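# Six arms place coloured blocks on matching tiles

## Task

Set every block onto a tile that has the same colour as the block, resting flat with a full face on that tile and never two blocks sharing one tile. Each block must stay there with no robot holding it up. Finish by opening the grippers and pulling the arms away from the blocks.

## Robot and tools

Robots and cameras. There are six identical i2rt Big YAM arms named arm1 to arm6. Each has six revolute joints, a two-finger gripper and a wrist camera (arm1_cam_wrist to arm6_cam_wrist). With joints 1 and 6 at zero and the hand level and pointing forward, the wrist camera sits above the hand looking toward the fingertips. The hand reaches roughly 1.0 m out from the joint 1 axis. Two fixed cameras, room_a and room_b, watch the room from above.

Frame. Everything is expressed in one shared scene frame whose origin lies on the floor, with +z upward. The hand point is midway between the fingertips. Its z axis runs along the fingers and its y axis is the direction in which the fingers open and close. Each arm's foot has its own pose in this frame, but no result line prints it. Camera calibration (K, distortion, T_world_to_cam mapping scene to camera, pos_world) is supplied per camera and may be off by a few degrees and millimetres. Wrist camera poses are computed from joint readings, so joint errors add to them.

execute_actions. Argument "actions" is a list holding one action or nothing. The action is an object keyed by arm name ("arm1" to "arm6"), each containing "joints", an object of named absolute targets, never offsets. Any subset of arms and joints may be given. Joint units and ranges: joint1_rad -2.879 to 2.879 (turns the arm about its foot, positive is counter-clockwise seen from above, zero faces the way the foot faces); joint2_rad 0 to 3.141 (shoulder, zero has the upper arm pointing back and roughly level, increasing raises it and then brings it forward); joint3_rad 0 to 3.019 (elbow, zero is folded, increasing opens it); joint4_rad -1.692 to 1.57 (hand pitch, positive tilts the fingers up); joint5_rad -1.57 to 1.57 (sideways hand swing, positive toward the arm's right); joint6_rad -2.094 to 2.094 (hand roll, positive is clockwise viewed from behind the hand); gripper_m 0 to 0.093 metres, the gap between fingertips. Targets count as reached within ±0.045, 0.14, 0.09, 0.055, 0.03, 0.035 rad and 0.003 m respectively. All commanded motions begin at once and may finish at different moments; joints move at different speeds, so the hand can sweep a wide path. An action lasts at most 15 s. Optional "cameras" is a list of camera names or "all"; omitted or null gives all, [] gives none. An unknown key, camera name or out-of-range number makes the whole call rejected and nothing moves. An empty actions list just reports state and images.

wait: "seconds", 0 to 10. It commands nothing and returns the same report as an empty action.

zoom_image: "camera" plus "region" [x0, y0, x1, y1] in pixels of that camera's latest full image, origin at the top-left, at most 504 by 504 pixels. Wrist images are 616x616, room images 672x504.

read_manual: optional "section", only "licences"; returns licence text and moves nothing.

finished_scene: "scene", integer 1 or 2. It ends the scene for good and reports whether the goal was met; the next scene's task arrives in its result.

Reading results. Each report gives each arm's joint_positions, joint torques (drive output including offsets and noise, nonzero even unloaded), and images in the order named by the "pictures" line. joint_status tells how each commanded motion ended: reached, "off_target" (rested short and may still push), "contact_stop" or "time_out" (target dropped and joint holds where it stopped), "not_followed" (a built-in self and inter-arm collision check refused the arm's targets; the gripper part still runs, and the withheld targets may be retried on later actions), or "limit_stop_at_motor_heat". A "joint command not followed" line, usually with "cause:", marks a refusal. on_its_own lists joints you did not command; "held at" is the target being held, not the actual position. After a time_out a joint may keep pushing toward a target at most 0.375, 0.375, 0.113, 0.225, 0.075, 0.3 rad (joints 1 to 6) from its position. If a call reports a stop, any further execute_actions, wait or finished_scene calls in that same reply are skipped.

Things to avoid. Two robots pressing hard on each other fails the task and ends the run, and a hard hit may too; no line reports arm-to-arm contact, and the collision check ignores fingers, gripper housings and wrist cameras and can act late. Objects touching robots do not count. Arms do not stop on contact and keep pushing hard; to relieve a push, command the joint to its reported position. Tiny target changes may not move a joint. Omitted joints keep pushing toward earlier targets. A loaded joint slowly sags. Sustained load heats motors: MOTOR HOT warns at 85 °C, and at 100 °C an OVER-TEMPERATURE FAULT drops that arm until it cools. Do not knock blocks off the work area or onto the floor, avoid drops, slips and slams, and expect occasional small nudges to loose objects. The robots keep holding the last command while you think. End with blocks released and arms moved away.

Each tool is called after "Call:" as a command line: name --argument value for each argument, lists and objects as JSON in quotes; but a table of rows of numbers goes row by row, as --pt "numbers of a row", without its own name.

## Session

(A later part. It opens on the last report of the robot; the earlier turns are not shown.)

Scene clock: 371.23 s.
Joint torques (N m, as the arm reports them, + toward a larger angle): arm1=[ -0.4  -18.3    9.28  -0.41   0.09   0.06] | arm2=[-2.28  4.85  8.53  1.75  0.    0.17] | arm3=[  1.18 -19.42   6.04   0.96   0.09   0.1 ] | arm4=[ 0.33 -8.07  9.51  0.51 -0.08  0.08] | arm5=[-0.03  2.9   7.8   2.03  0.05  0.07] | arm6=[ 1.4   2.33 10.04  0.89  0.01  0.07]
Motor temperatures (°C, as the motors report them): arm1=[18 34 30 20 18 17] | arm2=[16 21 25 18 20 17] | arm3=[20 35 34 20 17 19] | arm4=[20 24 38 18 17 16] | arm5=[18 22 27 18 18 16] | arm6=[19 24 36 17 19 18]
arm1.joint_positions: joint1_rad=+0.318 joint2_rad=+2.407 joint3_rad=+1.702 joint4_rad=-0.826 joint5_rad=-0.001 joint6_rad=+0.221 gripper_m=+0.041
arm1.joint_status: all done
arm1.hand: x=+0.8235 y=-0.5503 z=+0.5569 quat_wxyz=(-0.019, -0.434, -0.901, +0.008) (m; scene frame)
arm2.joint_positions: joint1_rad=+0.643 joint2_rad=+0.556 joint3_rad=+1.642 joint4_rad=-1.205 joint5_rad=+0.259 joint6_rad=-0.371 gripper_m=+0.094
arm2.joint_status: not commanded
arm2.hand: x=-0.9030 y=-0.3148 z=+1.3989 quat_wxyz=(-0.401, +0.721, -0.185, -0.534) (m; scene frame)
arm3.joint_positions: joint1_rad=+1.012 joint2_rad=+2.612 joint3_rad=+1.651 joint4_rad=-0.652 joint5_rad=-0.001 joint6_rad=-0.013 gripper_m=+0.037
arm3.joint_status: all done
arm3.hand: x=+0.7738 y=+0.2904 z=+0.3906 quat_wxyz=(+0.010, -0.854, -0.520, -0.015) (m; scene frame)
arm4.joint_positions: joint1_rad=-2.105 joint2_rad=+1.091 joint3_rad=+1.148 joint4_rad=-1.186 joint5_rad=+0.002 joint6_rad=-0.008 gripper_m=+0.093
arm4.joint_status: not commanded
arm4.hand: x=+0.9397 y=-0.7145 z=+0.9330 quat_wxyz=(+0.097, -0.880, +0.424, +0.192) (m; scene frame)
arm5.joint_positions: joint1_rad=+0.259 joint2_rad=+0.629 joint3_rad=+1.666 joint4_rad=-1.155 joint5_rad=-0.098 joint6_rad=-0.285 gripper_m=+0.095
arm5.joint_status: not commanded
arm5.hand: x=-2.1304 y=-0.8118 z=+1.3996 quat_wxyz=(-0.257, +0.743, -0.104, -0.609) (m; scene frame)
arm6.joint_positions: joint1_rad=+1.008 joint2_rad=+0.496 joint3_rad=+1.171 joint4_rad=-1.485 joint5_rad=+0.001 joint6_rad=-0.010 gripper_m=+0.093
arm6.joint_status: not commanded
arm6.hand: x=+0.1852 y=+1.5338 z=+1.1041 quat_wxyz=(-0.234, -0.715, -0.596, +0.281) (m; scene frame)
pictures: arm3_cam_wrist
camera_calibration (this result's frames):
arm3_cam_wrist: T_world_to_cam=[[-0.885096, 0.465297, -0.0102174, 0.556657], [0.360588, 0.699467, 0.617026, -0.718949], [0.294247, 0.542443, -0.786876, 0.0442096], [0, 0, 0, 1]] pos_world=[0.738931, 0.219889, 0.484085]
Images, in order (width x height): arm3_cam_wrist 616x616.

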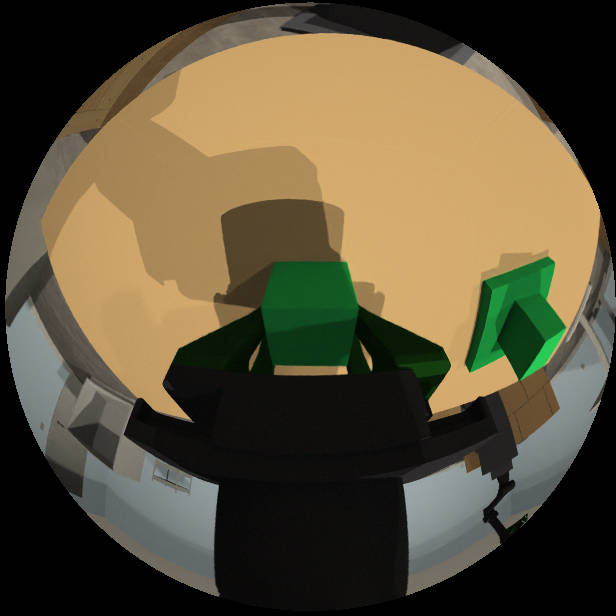

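Call:
execute_actions --actions '[{"arm3":{"joints":{"joint2_rad":2.612,"gripper_m":0.093}},"arm1":{"joints":{"joint1_rad":-1.882,"joint2_rad":2.435,"joint3_rad":1.545,"joint4_rad":-0.675,"joint6_rad":-0.61}},"arm4":{"joints":{"joint1_rad":-1.81}}}]' --cameras '["arm1_cam_wrist","arm3_cam_wrist"]'

Scene clock: 397.80 s.
Joint torques (N m, as the arm reports them, + toward a larger angle): arm1=[  0.85 -17.05   5.45   0.29  -0.12  -0.25] | arm2=[-2.2   4.89  8.45  1.81  0.01  0.15] | arm3=[  1.31 -22.87   6.     0.76   0.08   0.13] | arm4=[ 0.27 -8.08  9.5   0.52 -0.03  0.08] | arm5=[-0.04  2.9   7.81  2.02  0.05  0.07] | arm6=[ 1.61  2.56 10.07  0.91  0.01  0.06]
Motor temperatures (°C, as the motors report them): arm1=[18 34 32 20 18 17] | arm2=[16 21 25 18 20 17] | arm3=[20 35 32 20 17 19] | arm4=[20 24 39 18 17 16] | arm5=[18 22 27 18 18 16] | arm6=[19 24 36 17 19 18]
arm1.joint_positions: joint1_rad=-1.894 joint2_rad=+2.423 joint3_rad=+1.554 joint4_rad=-0.677 joint5_rad=+0.002 joint6_rad=-0.596 gripper_m=+0.041
arm1.joint_status: all done
arm1.hand: x=-0.2683 y=-0.2946 z=+0.5119 quat_wxyz=(+0.002, -0.911, -0.412, +0.016) (m; scene frame)
arm2.joint_positions: joint1_rad=+0.643 joint2_rad=+0.556 joint3_rad=+1.642 joint4_rad=-1.205 joint5_rad=+0.259 joint6_rad=-0.371 gripper_m=+0.094
arm2.joint_status: not commanded
arm2.hand: x=-0.9030 y=-0.3148 z=+1.3989 quat_wxyz=(-0.401, +0.721, -0.185, -0.534) (m; scene frame)
arm3.joint_positions: joint1_rad=+1.012 joint2_rad=+2.612 joint3_rad=+1.651 joint4_rad=-0.645 joint5_rad=-0.001 joint6_rad=-0.013 gripper_m=+0.093
arm3.joint_status: all done
arm3.hand: x=+0.7731 y=+0.2890 z=+0.3905 quat_wxyz=(+0.008, -0.854, -0.520, -0.012) (m; scene frame)
arm4.joint_positions: joint1_rad=-1.809 joint2_rad=+1.091 joint3_rad=+1.148 joint4_rad=-1.186 joint5_rad=+0.000 joint6_rad=-0.008 gripper_m=+0.093
arm4.joint_status: all done
arm4.hand: x=+0.8597 y=-0.7988 z=+0.9328 quat_wxyz=(+0.066, -0.933, +0.289, +0.205) (m; scene frame)
arm5.joint_positions: joint1_rad=+0.259 joint2_rad=+0.629 joint3_rad=+1.666 joint4_rad=-1.155 joint5_rad=-0.098 joint6_rad=-0.285 gripper_m=+0.095
arm5.joint_status: not commanded
arm5.hand: x=-2.1304 y=-0.8118 z=+1.3996 quat_wxyz=(-0.257, +0.743, -0.104, -0.609) (m; scene frame)
arm6.joint_positions: joint1_rad=+1.008 joint2_rad=+0.496 joint3_rad=+1.171 joint4_rad=-1.485 joint5_rad=+0.001 joint6_rad=-0.010 gripper_m=+0.093
arm6.joint_status: not commanded
arm6.hand: x=+0.1852 y=+1.5338 z=+1.1041 quat_wxyz=(-0.234, -0.715, -0.596, +0.281) (m; scene frame)
pictures: arm1_cam_wrist, arm3_cam_wrist
camera_calibration (this result's frames):
arm1_cam_wrist: T_world_to_cam=[[-0.756064, 0.654497, -0.000522764, -0.00931262], [0.535176, 0.618686, 0.575164, 0.0334255], [0.376767, 0.434581, -0.818038, 0.768213], [0, 0, 0, 1]] pos_world=[-0.314367, -0.348436, 0.609198]
arm3_cam_wrist: T_world_to_cam=[[-0.885135, 0.465224, -0.0101762, 0.556681], [0.362453, 0.702989, 0.611911, -0.718123], [0.291829, 0.537935, -0.790861, 0.0498796], [0, 0, 0, 1]] pos_world=[0.738468, 0.219019, 0.48454]
Images, in order (width x height): arm1_cam_wrist 616x616, arm3_cam_wrist 616x616.

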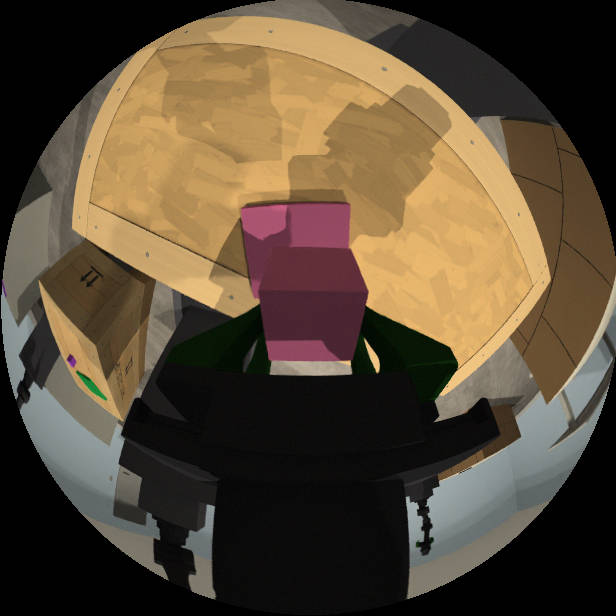

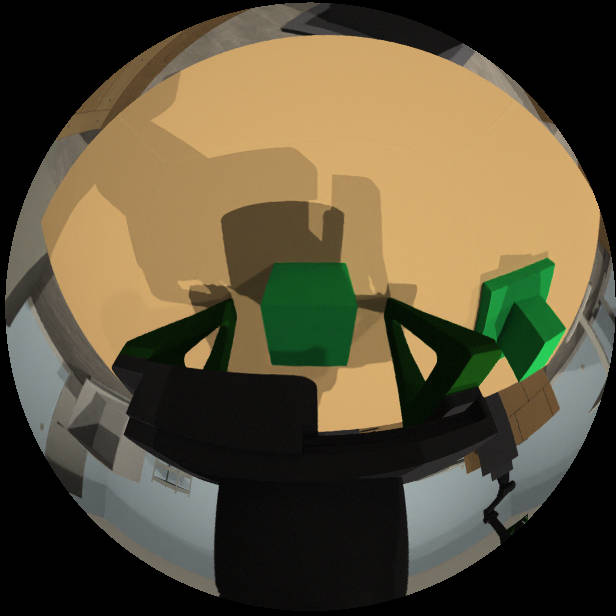

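Call:
execute_actions --actions '[{"arm3":{"joints":{"joint2_rad":0.9,"joint3_rad":1.2,"joint4_rad":-1.3}},"arm1":{"joints":{"joint1_rad":-1.868,"joint2_rad":2.572,"joint3_rad":1.63,"joint4_rad":-0.60}},"arm4":{"joints":{"joint2_rad":2.455,"joint3_rad":1.81,"joint4_rad":-0.90,"joint6_rad":0.39}}}]' --cameras '["arm1_cam_wrist","arm4_cam_wrist"]'

Scene clock: 410.63 s.
Joint torques (N m, as the arm reports them, + toward a larger angle): arm1=[  0.7  -19.32   7.73   0.67  -0.12  -0.24] | arm2=[-2.16  4.58  8.54  1.81  0.    0.15] | arm3=[ 1.25 -2.61  8.35  1.08  0.1   0.13] | arm4=[  0.18 -27.01   9.27   0.17   0.01   0.11] | arm5=[-0.05  2.85  7.81  2.03  0.05  0.07] | arm6=[ 1.55  2.48 10.03  0.91  0.02  0.06]
Motor temperatures (°C, as the motors report them): arm1=[18 34 31 20 18 17] | arm2=[16 21 25 18 20 17] | arm3=[20 36 32 20 17 19] | arm4=[20 24 39 18 17 16] | arm5=[18 22 27 18 18 16] | arm6=[19 23 36 17 19 18]
arm1.joint_positions: joint1_rad=-1.880 joint2_rad=+2.573 joint3_rad=+1.603 joint4_rad=-0.611 joint5_rad=+0.002 joint6_rad=-0.596 gripper_m=+0.041
arm1.joint_status: all done
arm1.hand: x=-0.2536 y=-0.2999 z=+0.4369 quat_wxyz=(-0.001, -0.908, -0.419, -0.002) (m; scene frame)
arm2.joint_positions: joint1_rad=+0.643 joint2_rad=+0.556 joint3_rad=+1.642 joint4_rad=-1.205 joint5_rad=+0.259 joint6_rad=-0.371 gripper_m=+0.094
arm2.joint_status: not commanded
arm2.hand: x=-0.9030 y=-0.3148 z=+1.3989 quat_wxyz=(-0.401, +0.721, -0.185, -0.534) (m; scene frame)
arm3.joint_positions: joint1_rad=+1.012 joint2_rad=+0.891 joint3_rad=+1.208 joint4_rad=-1.291 joint5_rad=-0.001 joint6_rad=-0.013 gripper_m=+0.093
arm3.joint_status: all done
arm3.hand: x=+0.8967 y=+0.5170 z=+1.0680 quat_wxyz=(-0.150, -0.815, -0.497, +0.256) (m; scene frame)
arm4.joint_positions: joint1_rad=-1.809 joint2_rad=+2.451 joint3_rad=+1.783 joint4_rad=-0.899 joint5_rad=+0.000 joint6_rad=+0.379 gripper_m=+0.093
arm4.joint_status: all done
arm4.hand: x=+0.6462 y=-0.6493 z=+0.4704 quat_wxyz=(+0.000, -0.880, +0.475, -0.002) (m; scene frame)
arm5.joint_positions: joint1_rad=+0.259 joint2_rad=+0.629 joint3_rad=+1.666 joint4_rad=-1.155 joint5_rad=-0.098 joint6_rad=-0.285 gripper_m=+0.095
arm5.joint_status: not commanded
arm5.hand: x=-2.1304 y=-0.8118 z=+1.3996 quat_wxyz=(-0.257, +0.743, -0.104, -0.609) (m; scene frame)
arm6.joint_positions: joint1_rad=+1.008 joint2_rad=+0.496 joint3_rad=+1.171 joint4_rad=-1.485 joint5_rad=+0.001 joint6_rad=-0.010 gripper_m=+0.093
arm6.joint_status: not commanded
arm6.hand: x=+0.1852 y=+1.5338 z=+1.1041 quat_wxyz=(-0.234, -0.715, -0.596, +0.281) (m; scene frame)
pictures: arm1_cam_wrist, arm4_cam_wrist
camera_calibration (this result's frames):
arm1_cam_wrist: T_world_to_cam=[[-0.765446, 0.643179, -0.0203499, 0.00818188], [0.506018, 0.621145, 0.598435, 0.0551118], [0.397541, 0.447772, -0.800913, 0.705344], [0, 0, 0, 1]] pos_world=[-0.302028, -0.355328, 0.532105]
arm4_cam_wrist: T_world_to_cam=[[0.83814, 0.545444, -0.0034856, -0.191216], [0.439196, -0.67106, 0.597314, -0.994076], [0.323463, -0.502164, -0.802, -0.0355741], [0, 0, 0, 1]] pos_world=[0.608368, -0.580651, 0.564579]
Images, in order (width x height): arm1_cam_wrist 616x616, arm4_cam_wrist 616x616.

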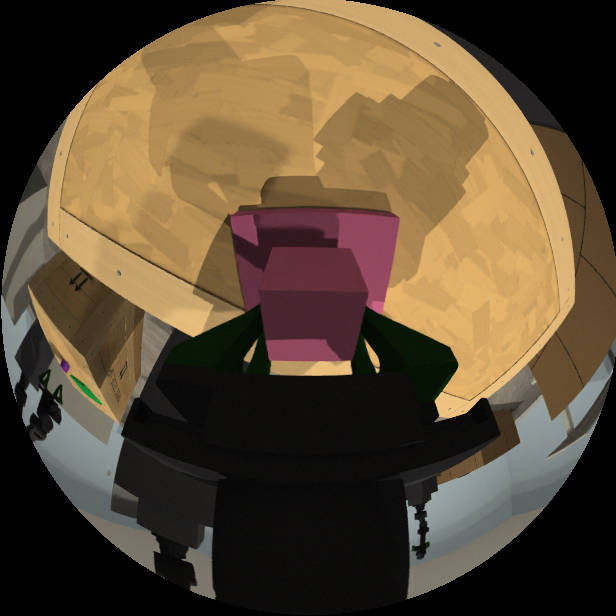

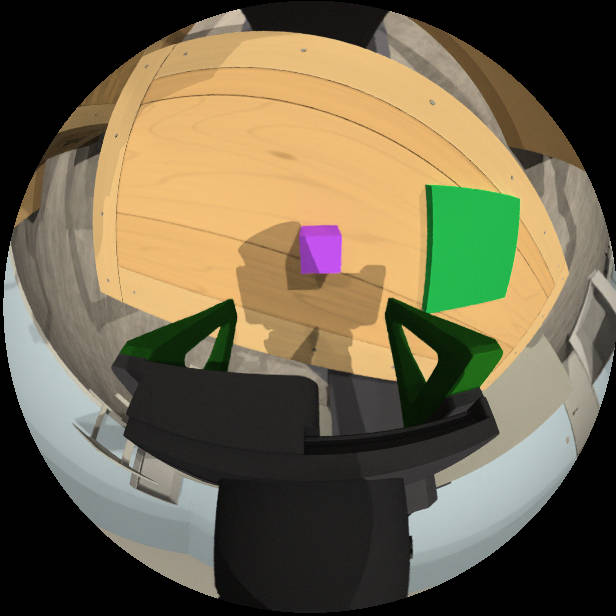

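Call:
execute_actions --actions '[{"arm1":{"joints":{"joint2_rad":2.62,"joint3_rad":1.645}},"arm4":{"joints":{"joint1_rad":-1.842,"joint2_rad":2.605,"joint3_rad":1.85,"joint4_rad":-0.785}}}]' --cameras '["arm1_cam_wrist","arm4_cam_wrist"]'

Scene clock: 424.43 s.
Joint torques (N m, as the arm reports them, + toward a larger angle): arm1=[  0.8  -17.91   8.1    0.61  -0.11  -0.24] | arm2=[-2.21  4.68  8.53  1.75  0.    0.16] | arm3=[ 1.16 -3.19  8.16  1.06  0.1   0.12] | arm4=[ -0.2  -27.3    7.36   0.6   -0.05   0.11] | arm5=[-0.02  2.88  7.81  2.02  0.06  0.07] | arm6=[ 1.53  2.3  10.03  0.9   0.02  0.06]
Motor temperatures (°C, as the motors report them): arm1=[18 35 31 20 18 17] | arm2=[16 21 25 18 20 17] | arm3=[20 32 34 20 17 19] | arm4=[20 27 39 18 17 16] | arm5=[18 22 27 18 18 16] | arm6=[19 23 37 17 19 18]
arm1.joint_positions: joint1_rad=-1.880 joint2_rad=+2.596 joint3_rad=+1.608 joint4_rad=-0.611 joint5_rad=+0.002 joint6_rad=-0.596 gripper_m=+0.041
arm1.joint_status: all done
arm1.hand: x=-0.2469 y=-0.2981 z=+0.4246 quat_wxyz=(-0.003, -0.908, -0.419, -0.011) (m; scene frame)
arm2.joint_positions: joint1_rad=+0.643 joint2_rad=+0.556 joint3_rad=+1.642 joint4_rad=-1.205 joint5_rad=+0.259 joint6_rad=-0.371 gripper_m=+0.094
arm2.joint_status: not commanded
arm2.hand: x=-0.9030 y=-0.3148 z=+1.3989 quat_wxyz=(-0.401, +0.721, -0.185, -0.534) (m; scene frame)
arm3.joint_positions: joint1_rad=+1.012 joint2_rad=+0.891 joint3_rad=+1.208 joint4_rad=-1.291 joint5_rad=-0.001 joint6_rad=-0.013 gripper_m=+0.093
arm3.joint_status: not commanded
arm3.hand: x=+0.8967 y=+0.5170 z=+1.0680 quat_wxyz=(-0.150, -0.815, -0.497, +0.256) (m; scene frame)
arm4.joint_positions: joint1_rad=-1.839 joint2_rad=+2.605 joint3_rad=+1.836 joint4_rad=-0.796 joint5_rad=+0.002 joint6_rad=+0.379 gripper_m=+0.093
arm4.joint_status: all done
arm4.hand: x=+0.6581 y=-0.6333 z=+0.3881 quat_wxyz=(+0.001, -0.873, +0.488, -0.001) (m; scene frame)
arm5.joint_positions: joint1_rad=+0.259 joint2_rad=+0.629 joint3_rad=+1.666 joint4_rad=-1.155 joint5_rad=-0.098 joint6_rad=-0.285 gripper_m=+0.095
arm5.joint_status: not commanded
arm5.hand: x=-2.1304 y=-0.8118 z=+1.3996 quat_wxyz=(-0.257, +0.743, -0.104, -0.609) (m; scene frame)
arm6.joint_positions: joint1_rad=+1.008 joint2_rad=+0.496 joint3_rad=+1.171 joint4_rad=-1.485 joint5_rad=+0.001 joint6_rad=-0.010 gripper_m=+0.093
arm6.joint_status: not commanded
arm6.hand: x=+0.1852 y=+1.5338 z=+1.1041 quat_wxyz=(-0.234, -0.715, -0.596, +0.281) (m; scene frame)
pictures: arm1_cam_wrist, arm4_cam_wrist
camera_calibration (this result's frames):
arm1_cam_wrist: T_world_to_cam=[[-0.765036, 0.643253, -0.0307493, 0.0164002], [0.495305, 0.618251, 0.610277, 0.0494911], [0.411573, 0.451654, -0.791591, 0.692725], [0, 0, 0, 1]] pos_world=[-0.297074, -0.354019, 0.518656]
arm4_cam_wrist: T_world_to_cam=[[0.854188, 0.519956, -0.0028646, -0.237106], [0.41944, -0.685782, 0.594789, -0.934804], [0.3073, -0.509263, -0.803877, -0.090529], [0, 0, 0, 1]] pos_world=[0.622447, -0.56389, 0.482558]
Images, in order (width x height): arm1_cam_wrist 616x616, arm4_cam_wrist 616x616.

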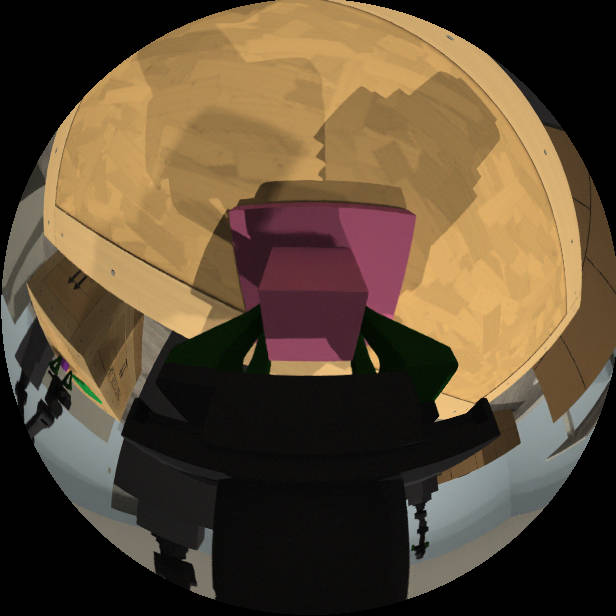

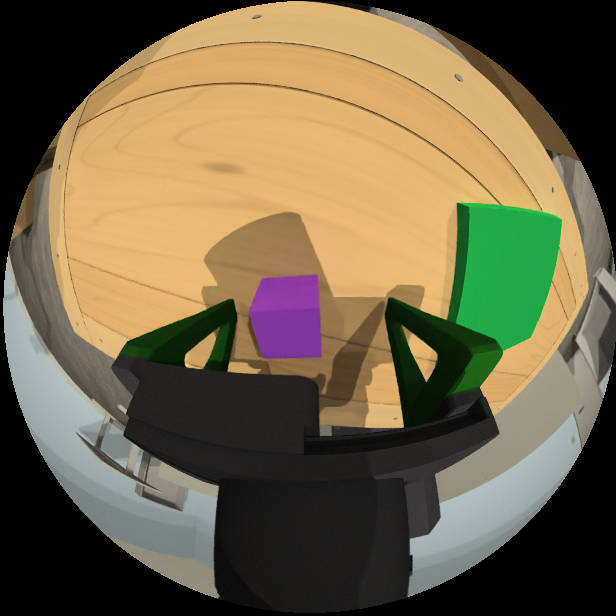

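Call:
execute_actions --actions '[{"arm1":{"joints":{"joint2_rad":2.64}},"arm4":{"joints":{"joint1_rad":-1.812}}}]' --cameras '["arm4_cam_wrist"]'

Scene clock: 430.70 s.
Joint torques (N m, as the arm reports them, + toward a larger angle): arm1=[  0.85 -15.47   8.33   0.6   -0.11  -0.25] | arm2=[-2.23  4.79  8.58  1.79  0.    0.15] | arm3=[ 1.35 -3.02  8.16  0.93  0.11  0.11] | arm4=[  0.31 -27.11   7.43   0.64  -0.05   0.1 ] | arm5=[-0.02  2.89  7.8   2.02  0.05  0.07] | arm6=[ 1.39  2.48 10.04  0.87  0.03  0.06]
Motor temperatures (°C, as the motors report them): arm1=[18 34 31 20 18 17] | arm2=[16 21 25 18 20 17] | arm3=[20 31 34 20 17 19] | arm4=[20 28 38 18 17 16] | arm5=[18 22 27 18 18 16] | arm6=[19 23 37 17 19 18]
arm1.joint_positions: joint1_rad=-1.880 joint2_rad=+2.598 joint3_rad=+1.608 joint4_rad=-0.611 joint5_rad=+0.002 joint6_rad=-0.596 gripper_m=+0.041
arm1.joint_status: all done
arm1.hand: x=-0.2465 y=-0.2980 z=+0.4239 quat_wxyz=(-0.003, -0.908, -0.419, -0.011) (m; scene frame)
arm2.joint_positions: joint1_rad=+0.643 joint2_rad=+0.556 joint3_rad=+1.642 joint4_rad=-1.205 joint5_rad=+0.259 joint6_rad=-0.371 gripper_m=+0.094
arm2.joint_status: not commanded
arm2.hand: x=-0.9030 y=-0.3148 z=+1.3989 quat_wxyz=(-0.401, +0.721, -0.185, -0.534) (m; scene frame)
arm3.joint_positions: joint1_rad=+1.012 joint2_rad=+0.891 joint3_rad=+1.208 joint4_rad=-1.291 joint5_rad=-0.001 joint6_rad=-0.013 gripper_m=+0.093
arm3.joint_status: not commanded
arm3.hand: x=+0.8967 y=+0.5170 z=+1.0680 quat_wxyz=(-0.150, -0.815, -0.497, +0.256) (m; scene frame)
arm4.joint_positions: joint1_rad=-1.815 joint2_rad=+2.605 joint3_rad=+1.836 joint4_rad=-0.796 joint5_rad=+0.002 joint6_rad=+0.379 gripper_m=+0.093
arm4.joint_status: all done
arm4.hand: x=+0.6489 y=-0.6459 z=+0.3881 quat_wxyz=(+0.001, -0.879, +0.477, -0.001) (m; scene frame)
arm5.joint_positions: joint1_rad=+0.259 joint2_rad=+0.629 joint3_rad=+1.666 joint4_rad=-1.155 joint5_rad=-0.098 joint6_rad=-0.285 gripper_m=+0.095
arm5.joint_status: not commanded
arm5.hand: x=-2.1304 y=-0.8118 z=+1.3996 quat_wxyz=(-0.257, +0.743, -0.104, -0.609) (m; scene frame)
arm6.joint_positions: joint1_rad=+1.008 joint2_rad=+0.496 joint3_rad=+1.171 joint4_rad=-1.485 joint5_rad=+0.001 joint6_rad=-0.010 gripper_m=+0.093
arm6.joint_status: not commanded
arm6.hand: x=+0.1852 y=+1.5338 z=+1.1041 quat_wxyz=(-0.234, -0.715, -0.596, +0.281) (m; scene frame)
pictures: arm4_cam_wrist
camera_calibration (this result's frames):
arm4_cam_wrist: T_world_to_cam=[[0.841653, 0.540011, -0.00302772, -0.201584], [0.435596, -0.675579, 0.594852, -0.943506], [0.319181, -0.501978, -0.80383, -0.0971512], [0, 0, 0, 1]] pos_world=[0.611661, -0.577323, 0.482543]
Images, in order (width x height): arm4_cam_wrist 616x616.

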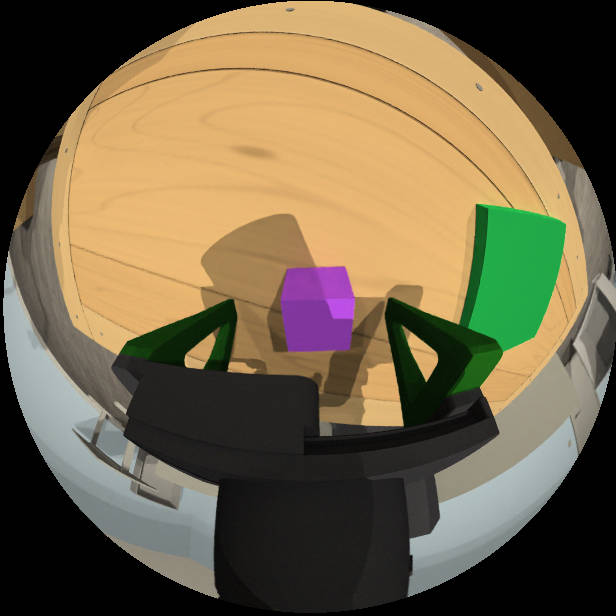

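Call:
execute_actions --actions '[{"arm1":{"joints":{"joint2_rad":2.598,"joint3_rad":1.62,"gripper_m":0.093}},"arm4":{"joints":{"gripper_m":0.022}}}]' --cameras '["arm1_cam_wrist"]'

Call:
execute_actions --actions '[{"arm1":{"joints":{"joint2_rad":2.2,"joint4_rad":-0.98}},"arm4":{"joints":{"joint2_rad":1.95,"joint3_rad":1.7,"joint4_rad":-1.3}}}]' --cameras '["arm1_cam_wrist","arm4_cam_wrist"]'

Scene clock: 438.80 s.
Joint torques (N m, as the arm reports them, + toward a larger angle): arm1=[  0.68 -19.29   6.22   0.55  -0.11  -0.24] | arm2=[-2.05  5.09  8.57  1.76  0.01  0.15] | arm3=[ 1.36 -2.88  8.19  1.06  0.1   0.12] | arm4=[  0.65 -27.06   7.56   0.64  -0.04   0.1 ] | arm5=[-0.03  2.86  7.8   2.02  0.05  0.07] | arm6=[ 1.58  2.31 10.04  0.87  0.02  0.07]
Motor temperatures (°C, as the motors report them): arm1=[18 34 31 20 18 17] | arm2=[16 21 25 18 20 17] | arm3=[20 30 35 20 17 19] | arm4=[20 28 37 18 17 16] | arm5=[18 22 27 18 18 16] | arm6=[19 23 37 17 19 18]
arm1.joint_positions: joint1_rad=-1.880 joint2_rad=+2.598 joint3_rad=+1.608 joint4_rad=-0.611 joint5_rad=+0.002 joint6_rad=-0.596 gripper_m=+0.093
arm1.joint_status: all done
arm1.hand: x=-0.2464 y=-0.2981 z=+0.4239 quat_wxyz=(-0.003, -0.908, -0.419, -0.011) (m; scene frame)
arm2.joint_positions: joint1_rad=+0.643 joint2_rad=+0.556 joint3_rad=+1.642 joint4_rad=-1.205 joint5_rad=+0.259 joint6_rad=-0.371 gripper_m=+0.094
arm2.joint_status: not commanded
arm2.hand: x=-0.9030 y=-0.3148 z=+1.3989 quat_wxyz=(-0.401, +0.721, -0.185, -0.534) (m; scene frame)
arm3.joint_positions: joint1_rad=+1.012 joint2_rad=+0.891 joint3_rad=+1.208 joint4_rad=-1.291 joint5_rad=-0.001 joint6_rad=-0.013 gripper_m=+0.093
arm3.joint_status: not commanded
arm3.hand: x=+0.8967 y=+0.5170 z=+1.0680 quat_wxyz=(-0.150, -0.815, -0.497, +0.256) (m; scene frame)
arm4.joint_positions: joint1_rad=-1.815 joint2_rad=+2.605 joint3_rad=+1.836 joint4_rad=-0.796 joint5_rad=+0.001 joint6_rad=+0.379 gripper_m=+0.032
arm4.joint_status: gripper_m off_target (ended at +0.032, target +0.022)
arm4.hand: x=+0.6489 y=-0.6460 z=+0.3881 quat_wxyz=(+0.001, -0.879, +0.478, -0.001) (m; scene frame)
arm5.joint_positions: joint1_rad=+0.259 joint2_rad=+0.629 joint3_rad=+1.666 joint4_rad=-1.155 joint5_rad=-0.098 joint6_rad=-0.285 gripper_m=+0.095
arm5.joint_status: not commanded
arm5.hand: x=-2.1304 y=-0.8118 z=+1.3996 quat_wxyz=(-0.257, +0.743, -0.104, -0.609) (m; scene frame)
arm6.joint_positions: joint1_rad=+1.008 joint2_rad=+0.496 joint3_rad=+1.171 joint4_rad=-1.485 joint5_rad=+0.001 joint6_rad=-0.010 gripper_m=+0.093
arm6.joint_status: not commanded
arm6.hand: x=+0.1852 y=+1.5338 z=+1.1041 quat_wxyz=(-0.234, -0.715, -0.596, +0.281) (m; scene frame)
pictures: arm1_cam_wrist
camera_calibration (this result's frames):
arm1_cam_wrist: T_world_to_cam=[[-0.764996, 0.643254, -0.0317128, 0.0171299], [0.494573, 0.618289, 0.610833, 0.0492015], [0.412528, 0.4516, -0.791124, 0.692008], [0, 0, 0, 1]] pos_world=[-0.296702, -0.35395, 0.517953]
Images, in order (width x height): arm1_cam_wrist 616x616.

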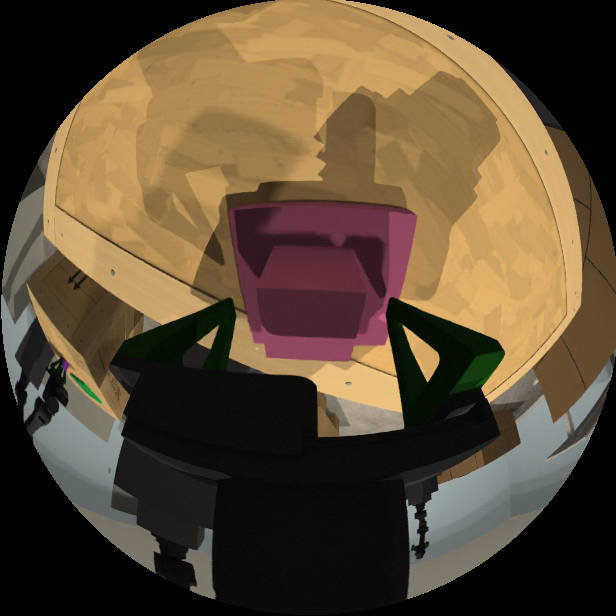

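Scene clock: 440.57 s.
Joint torques (N m, as the arm reports them, + toward a larger angle): arm1=[  0.8  -16.25   9.26  -0.4   -0.11  -0.24] | arm2=[-1.84  4.7   8.55  1.73  0.01  0.15] | arm3=[ 1.21 -2.69  8.27  1.07  0.09  0.12] | arm4=[  0.66 -23.3    9.35  -0.26  -0.04   0.1 ] | arm5=[-0.06  2.89  7.8   2.02  0.05  0.07] | arm6=[ 1.37  2.42 10.05  0.9   0.02  0.06]
Motor temperatures (°C, as the motors report them): arm1=[18 34 31 20 18 17] | arm2=[16 21 25 18 20 17] | arm3=[20 30 35 20 17 19] | arm4=[20 28 37 18 17 16] | arm5=[18 22 27 18 18 16] | arm6=[19 23 37 17 19 18]
arm1.joint_positions: joint1_rad=-1.880 joint2_rad=+2.178 joint3_rad=+1.608 joint4_rad=-0.965 joint5_rad=+0.002 joint6_rad=-0.596 gripper_m=+0.093
arm1.joint_status: all done
arm1.hand: x=-0.2843 y=-0.3075 z=+0.6718 quat_wxyz=(+0.003, -0.908, -0.419, +0.021) (m; scene frame)
arm2.joint_positions: joint1_rad=+0.643 joint2_rad=+0.556 joint3_rad=+1.642 joint4_rad=-1.205 joint5_rad=+0.259 joint6_rad=-0.371 gripper_m=+0.094
arm2.joint_status: not commanded
arm2.hand: x=-0.9030 y=-0.3148 z=+1.3989 quat_wxyz=(-0.401, +0.721, -0.185, -0.534) (m; scene frame)
arm3.joint_positions: joint1_rad=+1.012 joint2_rad=+0.891 joint3_rad=+1.208 joint4_rad=-1.291 joint5_rad=-0.001 joint6_rad=-0.013 gripper_m=+0.093
arm3.joint_status: not commanded
arm3.hand: x=+0.8967 y=+0.5170 z=+1.0680 quat_wxyz=(-0.150, -0.815, -0.497, +0.256) (m; scene frame)
arm4.joint_positions: joint1_rad=-1.815 joint2_rad=+1.957 joint3_rad=+1.690 joint4_rad=-1.287 joint5_rad=+0.001 joint6_rad=+0.379 gripper_m=+0.032
arm4.joint_status: all done
arm4.hand: x=+0.6943 y=-0.6783 z=+0.7430 quat_wxyz=(+0.001, -0.879, +0.478, +0.004) (m; scene frame)
arm5.joint_positions: joint1_rad=+0.259 joint2_rad=+0.629 joint3_rad=+1.666 joint4_rad=-1.155 joint5_rad=-0.098 joint6_rad=-0.285 gripper_m=+0.095
arm5.joint_status: not commanded
arm5.hand: x=-2.1304 y=-0.8118 z=+1.3996 quat_wxyz=(-0.257, +0.743, -0.104, -0.609) (m; scene frame)
arm6.joint_positions: joint1_rad=+1.008 joint2_rad=+0.496 joint3_rad=+1.171 joint4_rad=-1.485 joint5_rad=+0.001 joint6_rad=-0.010 gripper_m=+0.093
arm6.joint_status: not commanded
arm6.hand: x=+0.1852 y=+1.5338 z=+1.1041 quat_wxyz=(-0.234, -0.715, -0.596, +0.281) (m; scene frame)
pictures: arm1_cam_wrist, arm4_cam_wrist
camera_calibration (this result's frames):
arm1_cam_wrist: T_world_to_cam=[[-0.765674, 0.643205, 0.00556989, -0.0231295], [0.532013, 0.628396, 0.567522, -0.0347766], [0.361533, 0.4375, -0.823339, 0.910798], [0, 0, 0, 1]] pos_world=[-0.328492, -0.361744, 0.769761]
arm4_cam_wrist: T_world_to_cam=[[0.841816, 0.53972, -0.00695755, -0.218598], [0.440075, -0.678819, 0.587826, -1.19638], [0.312538, -0.497903, -0.808958, 0.168585], [0, 0, 0, 1]] pos_world=[0.657826, -0.610205, 0.838119]
Images, in order (width x height): arm1_cam_wrist 616x616, arm4_cam_wrist 616x616.

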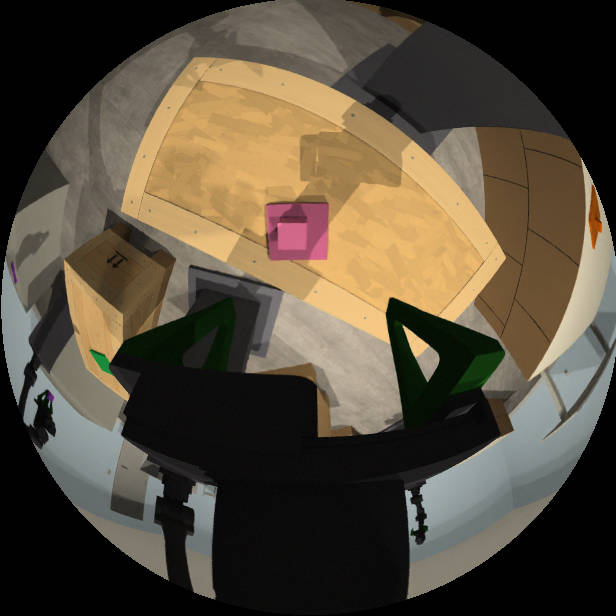

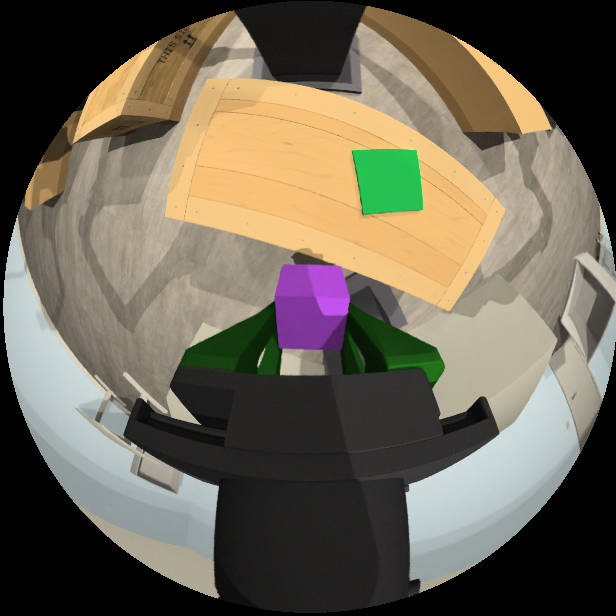

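Call:
execute_actions --actions '[{"arm1":{"joints":{"joint1_rad":1.755,"joint2_rad":2.475,"joint3_rad":1.675,"joint4_rad":-0.74,"joint6_rad":-0.305}},"arm4":{"joints":{"joint1_rad":0.17,"joint6_rad":0}},"arm3":{"joints":{"joint1_rad":0.0,"joint2_rad":0.5,"joint4_rad":-1.5}}}]' --cameras '["arm1_cam_wrist","arm4_cam_wrist"]'

Scene clock: 459.37 s.
Joint torques (N m, as the arm reports them, + toward a larger angle): arm1=[ -1.36 -20.58   6.23   0.21   0.06   0.05] | arm2=[-2.11  4.92  8.5   1.79  0.01  0.15] | arm3=[-0.31  3.2   7.69  1.28  0.04  0.1 ] | arm4=[ -0.15 -23.08   9.35  -0.18   0.04  -0.08] | arm5=[-0.07  2.85  7.8   2.02  0.05  0.07] | arm6=[ 1.42  2.4  10.05  0.89  0.02  0.06]
Motor temperatures (°C, as the motors report them): arm1=[18 34 32 20 18 17] | arm2=[16 21 25 18 20 17] | arm3=[20 29 35 20 17 19] | arm4=[20 28 39 18 17 16] | arm5=[18 22 27 18 18 16] | arm6=[19 22 37 17 19 18]
arm1.joint_positions: joint1_rad=+1.767 joint2_rad=+2.490 joint3_rad=+1.678 joint4_rad=-0.741 joint5_rad=-0.001 joint6_rad=-0.319 gripper_m=+0.093
arm1.joint_status: all done
arm1.hand: x=+0.7688 y=+0.2964 z=+0.4952 quat_wxyz=(-0.005, +0.519, -0.855, -0.002) (m; scene frame)
arm2.joint_positions: joint1_rad=+0.643 joint2_rad=+0.556 joint3_rad=+1.642 joint4_rad=-1.205 joint5_rad=+0.259 joint6_rad=-0.371 gripper_m=+0.094
arm2.joint_status: not commanded
arm2.hand: x=-0.9030 y=-0.3148 z=+1.3989 quat_wxyz=(-0.401, +0.721, -0.185, -0.534) (m; scene frame)
arm3.joint_positions: joint1_rad=+0.010 joint2_rad=+0.496 joint3_rad=+1.199 joint4_rad=-1.493 joint5_rad=+0.000 joint6_rad=-0.013 gripper_m=+0.093
arm3.joint_status: all done
arm3.hand: x=+0.8711 y=+0.8010 z=+1.1261 quat_wxyz=(-0.014, -0.923, -0.041, +0.383) (m; scene frame)
arm4.joint_positions: joint1_rad=+0.177 joint2_rad=+1.957 joint3_rad=+1.690 joint4_rad=-1.287 joint5_rad=-0.001 joint6_rad=+0.009 gripper_m=+0.032
arm4.joint_status: all done
arm4.hand: x=+1.0671 y=-1.6139 z=+0.7492 quat_wxyz=(-0.009, -0.775, -0.631, +0.005) (m; scene frame)
arm5.joint_positions: joint1_rad=+0.259 joint2_rad=+0.629 joint3_rad=+1.666 joint4_rad=-1.155 joint5_rad=-0.098 joint6_rad=-0.285 gripper_m=+0.095
arm5.joint_status: not commanded
arm5.hand: x=-2.1304 y=-0.8118 z=+1.3996 quat_wxyz=(-0.257, +0.743, -0.104, -0.609) (m; scene frame)
arm6.joint_positions: joint1_rad=+1.008 joint2_rad=+0.496 joint3_rad=+1.171 joint4_rad=-1.485 joint5_rad=+0.001 joint6_rad=-0.010 gripper_m=+0.093
arm6.joint_status: not commanded
arm6.hand: x=+0.1852 y=+1.5338 z=+1.1041 quat_wxyz=(-0.234, -0.715, -0.596, +0.281) (m; scene frame)
pictures: arm1_cam_wrist, arm4_cam_wrist
camera_calibration (this result's frames):
arm1_cam_wrist: T_world_to_cam=[[0.891001, -0.453749, -0.01511, -0.542554], [-0.358975, -0.724494, 0.588426, 0.201368], [-0.277945, -0.518865, -0.80841, 0.888162], [0, 0, 0, 1]] pos_world=[0.802563, 0.360542, 0.59131]
arm4_cam_wrist: T_world_to_cam=[[-0.97824, 0.206997, -0.0141198, 1.38309], [0.160705, 0.798997, 0.579464, 0.690271], [0.131229, 0.564585, -0.814876, 1.50397], [0, 0, 0, 1]] pos_world=[1.0447, -1.68694, 0.845095]
Images, in order (width x height): arm1_cam_wrist 616x616, arm4_cam_wrist 616x616.

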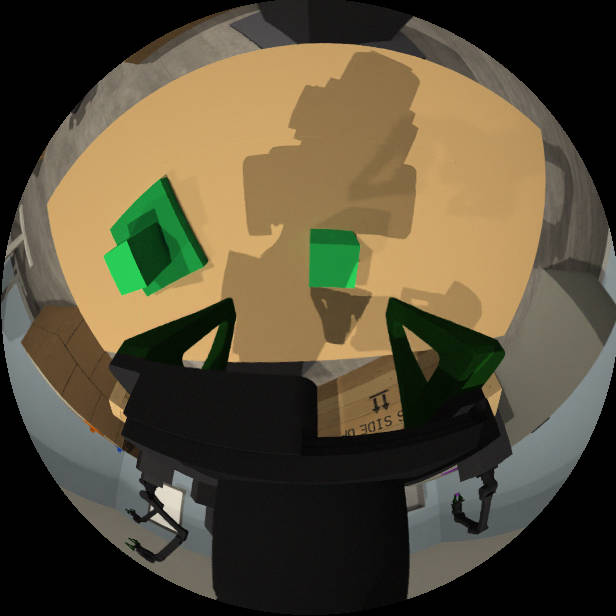

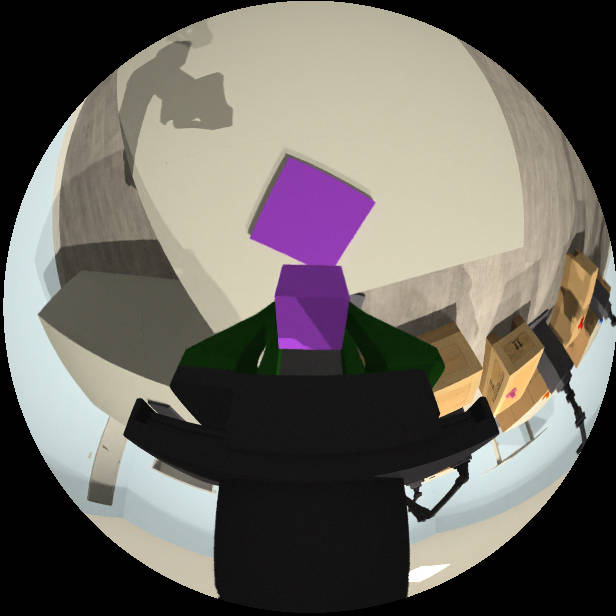

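Call:
execute_actions --actions '[{"arm1":{"joints":{"joint1_rad":1.735,"joint2_rad":2.668,"joint3_rad":1.785,"joint4_rad":-0.655,"joint6_rad":-0.27}},"arm4":{"joints":{"joint2_rad":2.18,"joint3_rad":1.495,"joint4_rad":-0.86}}}]' --cameras '["arm1_cam_wrist","arm4_cam_wrist"]'

Scene clock: 476.90 s.
Joint torques (N m, as the arm reports them, + toward a larger angle): arm1=[ -1.   -19.93   7.48   0.49   0.06   0.06] | arm2=[-2.24  4.6   8.48  1.79 -0.01  0.18] | arm3=[-0.17  3.04  7.68  1.32  0.03  0.13] | arm4=[ -0.33 -23.41   8.84   0.7   -0.05  -0.09] | arm5=[-0.02  2.86  7.8   2.01  0.06  0.07] | arm6=[ 1.42  2.53 10.06  0.9   0.02  0.07]
Motor temperatures (°C, as the motors report them): arm1=[18 36 31 20 18 17] | arm2=[16 20 25 18 20 17] | arm3=[20 29 35 20 17 19] | arm4=[20 28 39 18 17 16] | arm5=[18 22 27 18 18 16] | arm6=[19 22 37 17 19 18]
arm1.joint_positions: joint1_rad=+1.745 joint2_rad=+2.669 joint3_rad=+1.765 joint4_rad=-0.664 joint5_rad=-0.001 joint6_rad=-0.284 gripper_m=+0.093
arm1.joint_status: all done
arm1.hand: x=+0.7748 y=+0.2826 z=+0.4083 quat_wxyz=(+0.003, +0.494, -0.869, +0.000) (m; scene frame)
arm2.joint_positions: joint1_rad=+0.643 joint2_rad=+0.556 joint3_rad=+1.642 joint4_rad=-1.205 joint5_rad=+0.259 joint6_rad=-0.371 gripper_m=+0.094
arm2.joint_status: not commanded
arm2.hand: x=-0.9030 y=-0.3148 z=+1.3989 quat_wxyz=(-0.401, +0.721, -0.185, -0.534) (m; scene frame)
arm3.joint_positions: joint1_rad=+0.010 joint2_rad=+0.496 joint3_rad=+1.199 joint4_rad=-1.493 joint5_rad=+0.000 joint6_rad=-0.013 gripper_m=+0.093
arm3.joint_status: not commanded
arm3.hand: x=+0.8711 y=+0.8010 z=+1.1261 quat_wxyz=(-0.014, -0.923, -0.041, +0.383) (m; scene frame)
arm4.joint_positions: joint1_rad=+0.177 joint2_rad=+2.179 joint3_rad=+1.470 joint4_rad=-0.873 joint5_rad=+0.001 joint6_rad=+0.009 gripper_m=+0.032
arm4.joint_status: all done
arm4.hand: x=+1.0717 y=-1.5962 z=+0.5481 quat_wxyz=(+0.000, -0.775, -0.632, -0.006) (m; scene frame)
arm5.joint_positions: joint1_rad=+0.259 joint2_rad=+0.629 joint3_rad=+1.666 joint4_rad=-1.155 joint5_rad=-0.098 joint6_rad=-0.285 gripper_m=+0.095
arm5.joint_status: not commanded
arm5.hand: x=-2.1304 y=-0.8118 z=+1.3996 quat_wxyz=(-0.257, +0.743, -0.104, -0.609) (m; scene frame)
arm6.joint_positions: joint1_rad=+1.008 joint2_rad=+0.496 joint3_rad=+1.171 joint4_rad=-1.485 joint5_rad=+0.001 joint6_rad=-0.010 gripper_m=+0.093
arm6.joint_status: not commanded
arm6.hand: x=+0.1852 y=+1.5338 z=+1.1041 quat_wxyz=(-0.234, -0.715, -0.596, +0.281) (m; scene frame)
pictures: arm1_cam_wrist, arm4_cam_wrist
camera_calibration (this result's frames):
arm1_cam_wrist: T_world_to_cam=[[0.863396, -0.504142, -0.0196982, -0.51798], [-0.393091, -0.696658, 0.600123, 0.258412], [-0.31627, -0.510401, -0.799665, 0.836117], [0, 0, 0, 1]] pos_world=[0.81324, 0.345644, 0.503331]
arm4_cam_wrist: T_world_to_cam=[[-0.978312, 0.206797, -0.0118273, 1.37961], [0.158178, 0.782732, 0.601922, 0.75637], [0.133734, 0.586997, -0.798467, 1.35357], [0, 0, 0, 1]] pos_world=[1.04903, -1.67188, 0.641823]
Images, in order (width x height): arm1_cam_wrist 616x616, arm4_cam_wrist 616x616.

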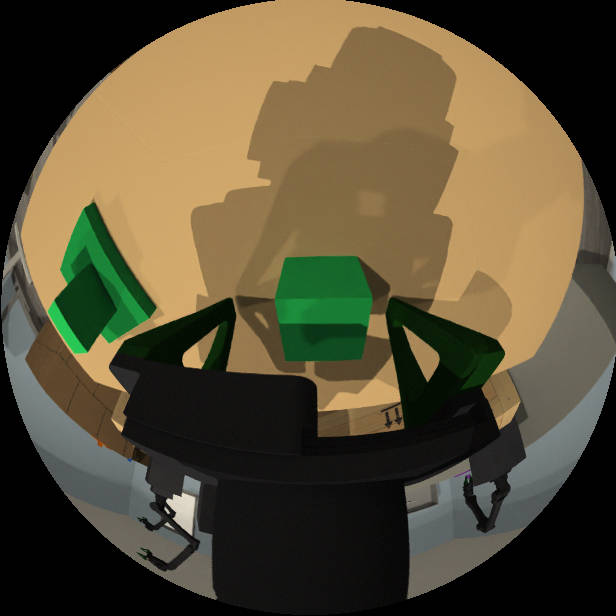

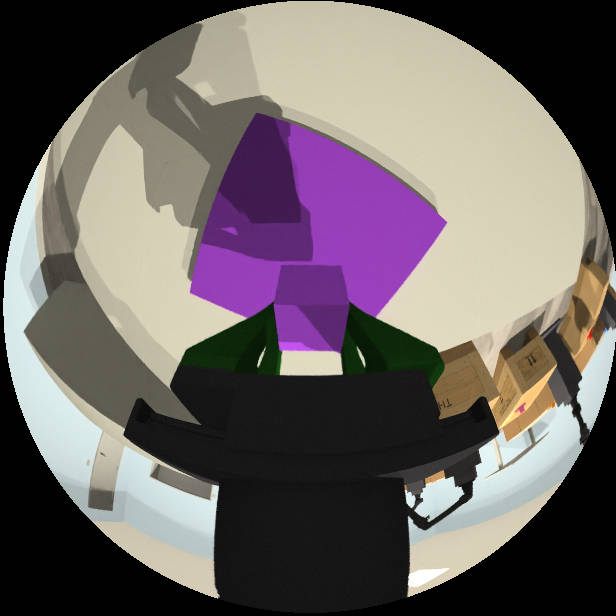

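Call:
execute_actions --actions '[{"arm1":{"joints":{"gripper_m":0.027}},"arm4":{"joints":{"joint2_rad":2.26,"joint3_rad":1.575,"joint4_rad":-0.865}}}]' --cameras '["arm4_cam_wrist"]'

Call:
execute_actions --actions '[{"arm1":{"joints":{"joint2_rad":2.48,"joint4_rad":-0.84}},"arm4":{"joints":{"joint2_rad":2.29}}}]' --cameras '["arm4_cam_wrist"]'

Scene clock: 488.07 s.
Joint torques (N m, as the arm reports them, + toward a larger angle): arm1=[ -0.96 -19.84   7.48   0.51   0.03   0.05] | arm2=[-1.84  4.9   8.56  1.77  0.    0.17] | arm3=[-0.44  3.5   7.65  1.34  0.04  0.09] | arm4=[ -0.16 -23.91   9.07   0.61  -0.05  -0.08] | arm5=[-0.03  2.89  7.8   2.01  0.05  0.07] | arm6=[ 1.29  2.41 10.03  0.93  0.02  0.06]
Motor temperatures (°C, as the motors report them): arm1=[18 36 31 20 18 17] | arm2=[16 20 25 18 20 17] | arm3=[20 29 34 20 17 19] | arm4=[20 28 39 18 17 16] | arm5=[18 22 27 18 18 16] | arm6=[19 22 38 17 19 18]
arm1.joint_positions: joint1_rad=+1.745 joint2_rad=+2.669 joint3_rad=+1.765 joint4_rad=-0.664 joint5_rad=-0.001 joint6_rad=-0.284 gripper_m=+0.038
arm1.joint_status: gripper_m off_target (ended at +0.038, target +0.027)
arm1.hand: x=+0.7749 y=+0.2825 z=+0.4083 quat_wxyz=(+0.003, +0.494, -0.869, +0.000) (m; scene frame)
arm2.joint_positions: joint1_rad=+0.643 joint2_rad=+0.556 joint3_rad=+1.642 joint4_rad=-1.205 joint5_rad=+0.259 joint6_rad=-0.371 gripper_m=+0.094
arm2.joint_status: not commanded
arm2.hand: x=-0.9030 y=-0.3148 z=+1.3989 quat_wxyz=(-0.401, +0.721, -0.185, -0.534) (m; scene frame)
arm3.joint_positions: joint1_rad=+0.010 joint2_rad=+0.496 joint3_rad=+1.199 joint4_rad=-1.493 joint5_rad=+0.000 joint6_rad=-0.013 gripper_m=+0.093
arm3.joint_status: not commanded
arm3.hand: x=+0.8711 y=+0.8010 z=+1.1261 quat_wxyz=(-0.014, -0.923, -0.041, +0.383) (m; scene frame)
arm4.joint_positions: joint1_rad=+0.177 joint2_rad=+2.250 joint3_rad=+1.547 joint4_rad=-0.873 joint5_rad=+0.001 joint6_rad=+0.009 gripper_m=+0.032
arm4.joint_status: all done
arm4.hand: x=+1.0676 y=-1.6176 z=+0.5302 quat_wxyz=(-0.002, -0.775, -0.632, -0.003) (m; scene frame)
arm5.joint_positions: joint1_rad=+0.259 joint2_rad=+0.629 joint3_rad=+1.666 joint4_rad=-1.155 joint5_rad=-0.098 joint6_rad=-0.285 gripper_m=+0.095
arm5.joint_status: not commanded
arm5.hand: x=-2.1304 y=-0.8118 z=+1.3996 quat_wxyz=(-0.257, +0.743, -0.104, -0.609) (m; scene frame)
arm6.joint_positions: joint1_rad=+1.008 joint2_rad=+0.496 joint3_rad=+1.171 joint4_rad=-1.485 joint5_rad=+0.001 joint6_rad=-0.010 gripper_m=+0.093
arm6.joint_status: not commanded
arm6.hand: x=+0.1852 y=+1.5338 z=+1.1041 quat_wxyz=(-0.234, -0.715, -0.596, +0.281) (m; scene frame)
pictures: arm4_cam_wrist
camera_calibration (this result's frames):
arm4_cam_wrist: T_world_to_cam=[[-0.978318, 0.206767, -0.0119158, 1.37983], [0.158966, 0.786538, 0.596731, 0.792602], [0.132757, 0.581898, -0.802353, 1.34719], [0, 0, 0, 1]] pos_world=[1.04506, -1.69264, 0.624389]
Images, in order (width x height): arm4_cam_wrist 616x616.

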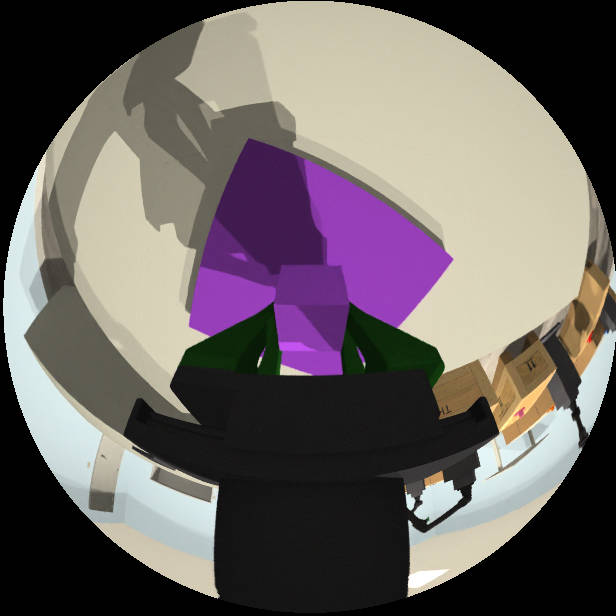

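Scene clock: 489.23 s.
Joint torques (N m, as the arm reports them, + toward a larger angle): arm1=[ -0.96 -19.36   9.08  -0.43   0.03   0.05] | arm2=[-2.16  4.77  8.53  1.78 -0.01  0.16] | arm3=[-0.39  3.13  7.65  1.25  0.04  0.12] | arm4=[ -0.12 -22.68   8.61   0.52  -0.05  -0.08] | arm5=[-0.04  2.89  7.8   2.01  0.05  0.07] | arm6=[ 1.47  2.44 10.01  0.91  0.03  0.07]
Motor temperatures (°C, as the motors report them): arm1=[18 36 31 20 18 17] | arm2=[16 20 25 18 20 17] | arm3=[20 29 34 20 17 19] | arm4=[20 28 39 18 17 16] | arm5=[18 22 27 18 18 16] | arm6=[19 22 38 17 19 18]
arm1.joint_positions: joint1_rad=+1.745 joint2_rad=+2.469 joint3_rad=+1.765 joint4_rad=-0.826 joint5_rad=-0.001 joint6_rad=-0.284 gripper_m=+0.038
arm1.joint_status: all done
arm1.hand: x=+0.8009 y=+0.3069 z=+0.5319 quat_wxyz=(-0.016, +0.494, -0.869, -0.004) (m; scene frame)
arm2.joint_positions: joint1_rad=+0.643 joint2_rad=+0.556 joint3_rad=+1.642 joint4_rad=-1.205 joint5_rad=+0.259 joint6_rad=-0.371 gripper_m=+0.094
arm2.joint_status: not commanded
arm2.hand: x=-0.9030 y=-0.3148 z=+1.3989 quat_wxyz=(-0.401, +0.721, -0.185, -0.534) (m; scene frame)
arm3.joint_positions: joint1_rad=+0.010 joint2_rad=+0.496 joint3_rad=+1.199 joint4_rad=-1.493 joint5_rad=+0.000 joint6_rad=-0.013 gripper_m=+0.093
arm3.joint_status: not commanded
arm3.hand: x=+0.8711 y=+0.8010 z=+1.1261 quat_wxyz=(-0.014, -0.923, -0.041, +0.383) (m; scene frame)
arm4.joint_positions: joint1_rad=+0.177 joint2_rad=+2.270 joint3_rad=+1.549 joint4_rad=-0.873 joint5_rad=+0.001 joint6_rad=+0.009 gripper_m=+0.032
arm4.joint_status: all done
arm4.hand: x=+1.0684 y=-1.6140 z=+0.5193 quat_wxyz=(+0.004, -0.775, -0.632, -0.010) (m; scene frame)
arm5.joint_positions: joint1_rad=+0.259 joint2_rad=+0.629 joint3_rad=+1.666 joint4_rad=-1.155 joint5_rad=-0.098 joint6_rad=-0.285 gripper_m=+0.095
arm5.joint_status: not commanded
arm5.hand: x=-2.1304 y=-0.8118 z=+1.3996 quat_wxyz=(-0.257, +0.743, -0.104, -0.609) (m; scene frame)
arm6.joint_positions: joint1_rad=+1.008 joint2_rad=+0.496 joint3_rad=+1.171 joint4_rad=-1.485 joint5_rad=+0.001 joint6_rad=-0.010 gripper_m=+0.093
arm6.joint_status: not commanded
arm6.hand: x=+0.1852 y=+1.5338 z=+1.1041 quat_wxyz=(-0.234, -0.715, -0.596, +0.281) (m; scene frame)
pictures: arm4_cam_wrist
camera_calibration (this result's frames):
arm4_cam_wrist: T_world_to_cam=[[-0.978303, 0.206848, -0.0116759, 1.37971], [0.156819, 0.776163, 0.610719, 0.774371], [0.135388, 0.595638, -0.791761, 1.35013], [0, 0, 0, 1]] pos_world=[1.04555, -1.69062, 0.612168]
Images, in order (width x height): arm4_cam_wrist 616x616.

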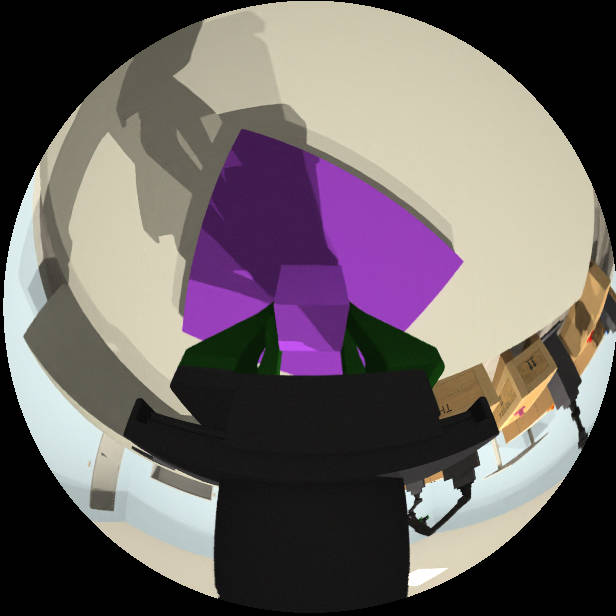

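Call:
execute_actions --actions '[{"arm1":{"joints":{"joint1_rad":0.32,"joint2_rad":2.605,"joint3_rad":1.775,"joint4_rad":-0.71,"joint6_rad":0.23}},"arm4":{"joints":{"joint2_rad":2.315}}}]' --cameras '["arm1_cam_wrist"]'

Scene clock: 498.07 s.
Joint torques (N m, as the arm reports them, + toward a larger angle): arm1=[  0.48 -20.63   6.22   0.25  -0.04   0.05] | arm2=[-2.09  4.74  8.52  1.75  0.01  0.15] | arm3=[-0.44  3.33  7.71  1.29  0.04  0.09] | arm4=[ -0.19 -20.64   8.82   0.51  -0.05  -0.08] | arm5=[-0.02  2.91  7.8   2.03  0.05  0.07] | arm6=[ 1.48  2.41 10.04  0.88  0.02  0.06]
Motor temperatures (°C, as the motors report them): arm1=[18 36 31 20 18 17] | arm2=[16 20 25 18 20 17] | arm3=[20 29 34 20 17 19] | arm4=[20 28 39 18 17 16] | arm5=[18 22 27 18 18 16] | arm6=[19 22 38 17 19 18]
arm1.joint_positions: joint1_rad=+0.309 joint2_rad=+2.607 joint3_rad=+1.775 joint4_rad=-0.711 joint5_rad=+0.002 joint6_rad=+0.216 gripper_m=+0.037
arm1.joint_status: all done
arm1.hand: x=+0.8162 y=-0.5540 z=+0.4525 quat_wxyz=(-0.012, -0.436, -0.900, +0.008) (m; scene frame)
arm2.joint_positions: joint1_rad=+0.643 joint2_rad=+0.556 joint3_rad=+1.642 joint4_rad=-1.205 joint5_rad=+0.259 joint6_rad=-0.371 gripper_m=+0.094
arm2.joint_status: not commanded
arm2.hand: x=-0.9030 y=-0.3148 z=+1.3989 quat_wxyz=(-0.401, +0.721, -0.185, -0.534) (m; scene frame)
arm3.joint_positions: joint1_rad=+0.010 joint2_rad=+0.496 joint3_rad=+1.199 joint4_rad=-1.493 joint5_rad=+0.000 joint6_rad=-0.013 gripper_m=+0.093
arm3.joint_status: not commanded
arm3.hand: x=+0.8711 y=+0.8010 z=+1.1261 quat_wxyz=(-0.014, -0.923, -0.041, +0.383) (m; scene frame)
arm4.joint_positions: joint1_rad=+0.177 joint2_rad=+2.271 joint3_rad=+1.549 joint4_rad=-0.873 joint5_rad=+0.001 joint6_rad=+0.009 gripper_m=+0.032
arm4.joint_status: all done
arm4.hand: x=+1.0684 y=-1.6137 z=+0.5187 quat_wxyz=(+0.004, -0.775, -0.632, -0.010) (m; scene frame)
arm5.joint_positions: joint1_rad=+0.259 joint2_rad=+0.629 joint3_rad=+1.666 joint4_rad=-1.155 joint5_rad=-0.098 joint6_rad=-0.285 gripper_m=+0.095
arm5.joint_status: not commanded
arm5.hand: x=-2.1304 y=-0.8118 z=+1.3996 quat_wxyz=(-0.257, +0.743, -0.104, -0.609) (m; scene frame)
arm6.joint_positions: joint1_rad=+1.008 joint2_rad=+0.496 joint3_rad=+1.171 joint4_rad=-1.485 joint5_rad=+0.001 joint6_rad=-0.010 gripper_m=+0.093
arm6.joint_status: not commanded
arm6.hand: x=+0.1852 y=+1.5338 z=+1.1041 quat_wxyz=(-0.234, -0.715, -0.596, +0.281) (m; scene frame)
pictures: arm1_cam_wrist
camera_calibration (this result's frames):
arm1_cam_wrist: T_world_to_cam=[[-0.77921, -0.626632, -0.0127916, 0.295052], [-0.518816, 0.633423, 0.574112, 0.516554], [-0.351654, 0.45399, -0.818677, 1.02936], [0, 0, 0, 1]] pos_world=[0.859882, -0.609627, 0.549927]
Images, in order (width x height): arm1_cam_wrist 616x616.

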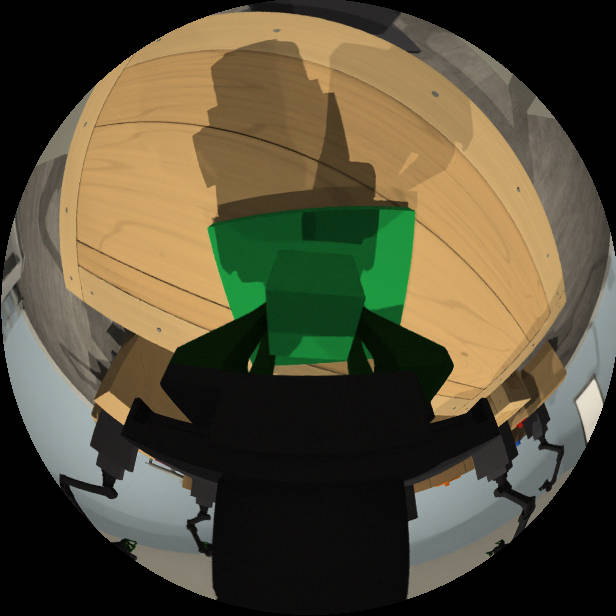

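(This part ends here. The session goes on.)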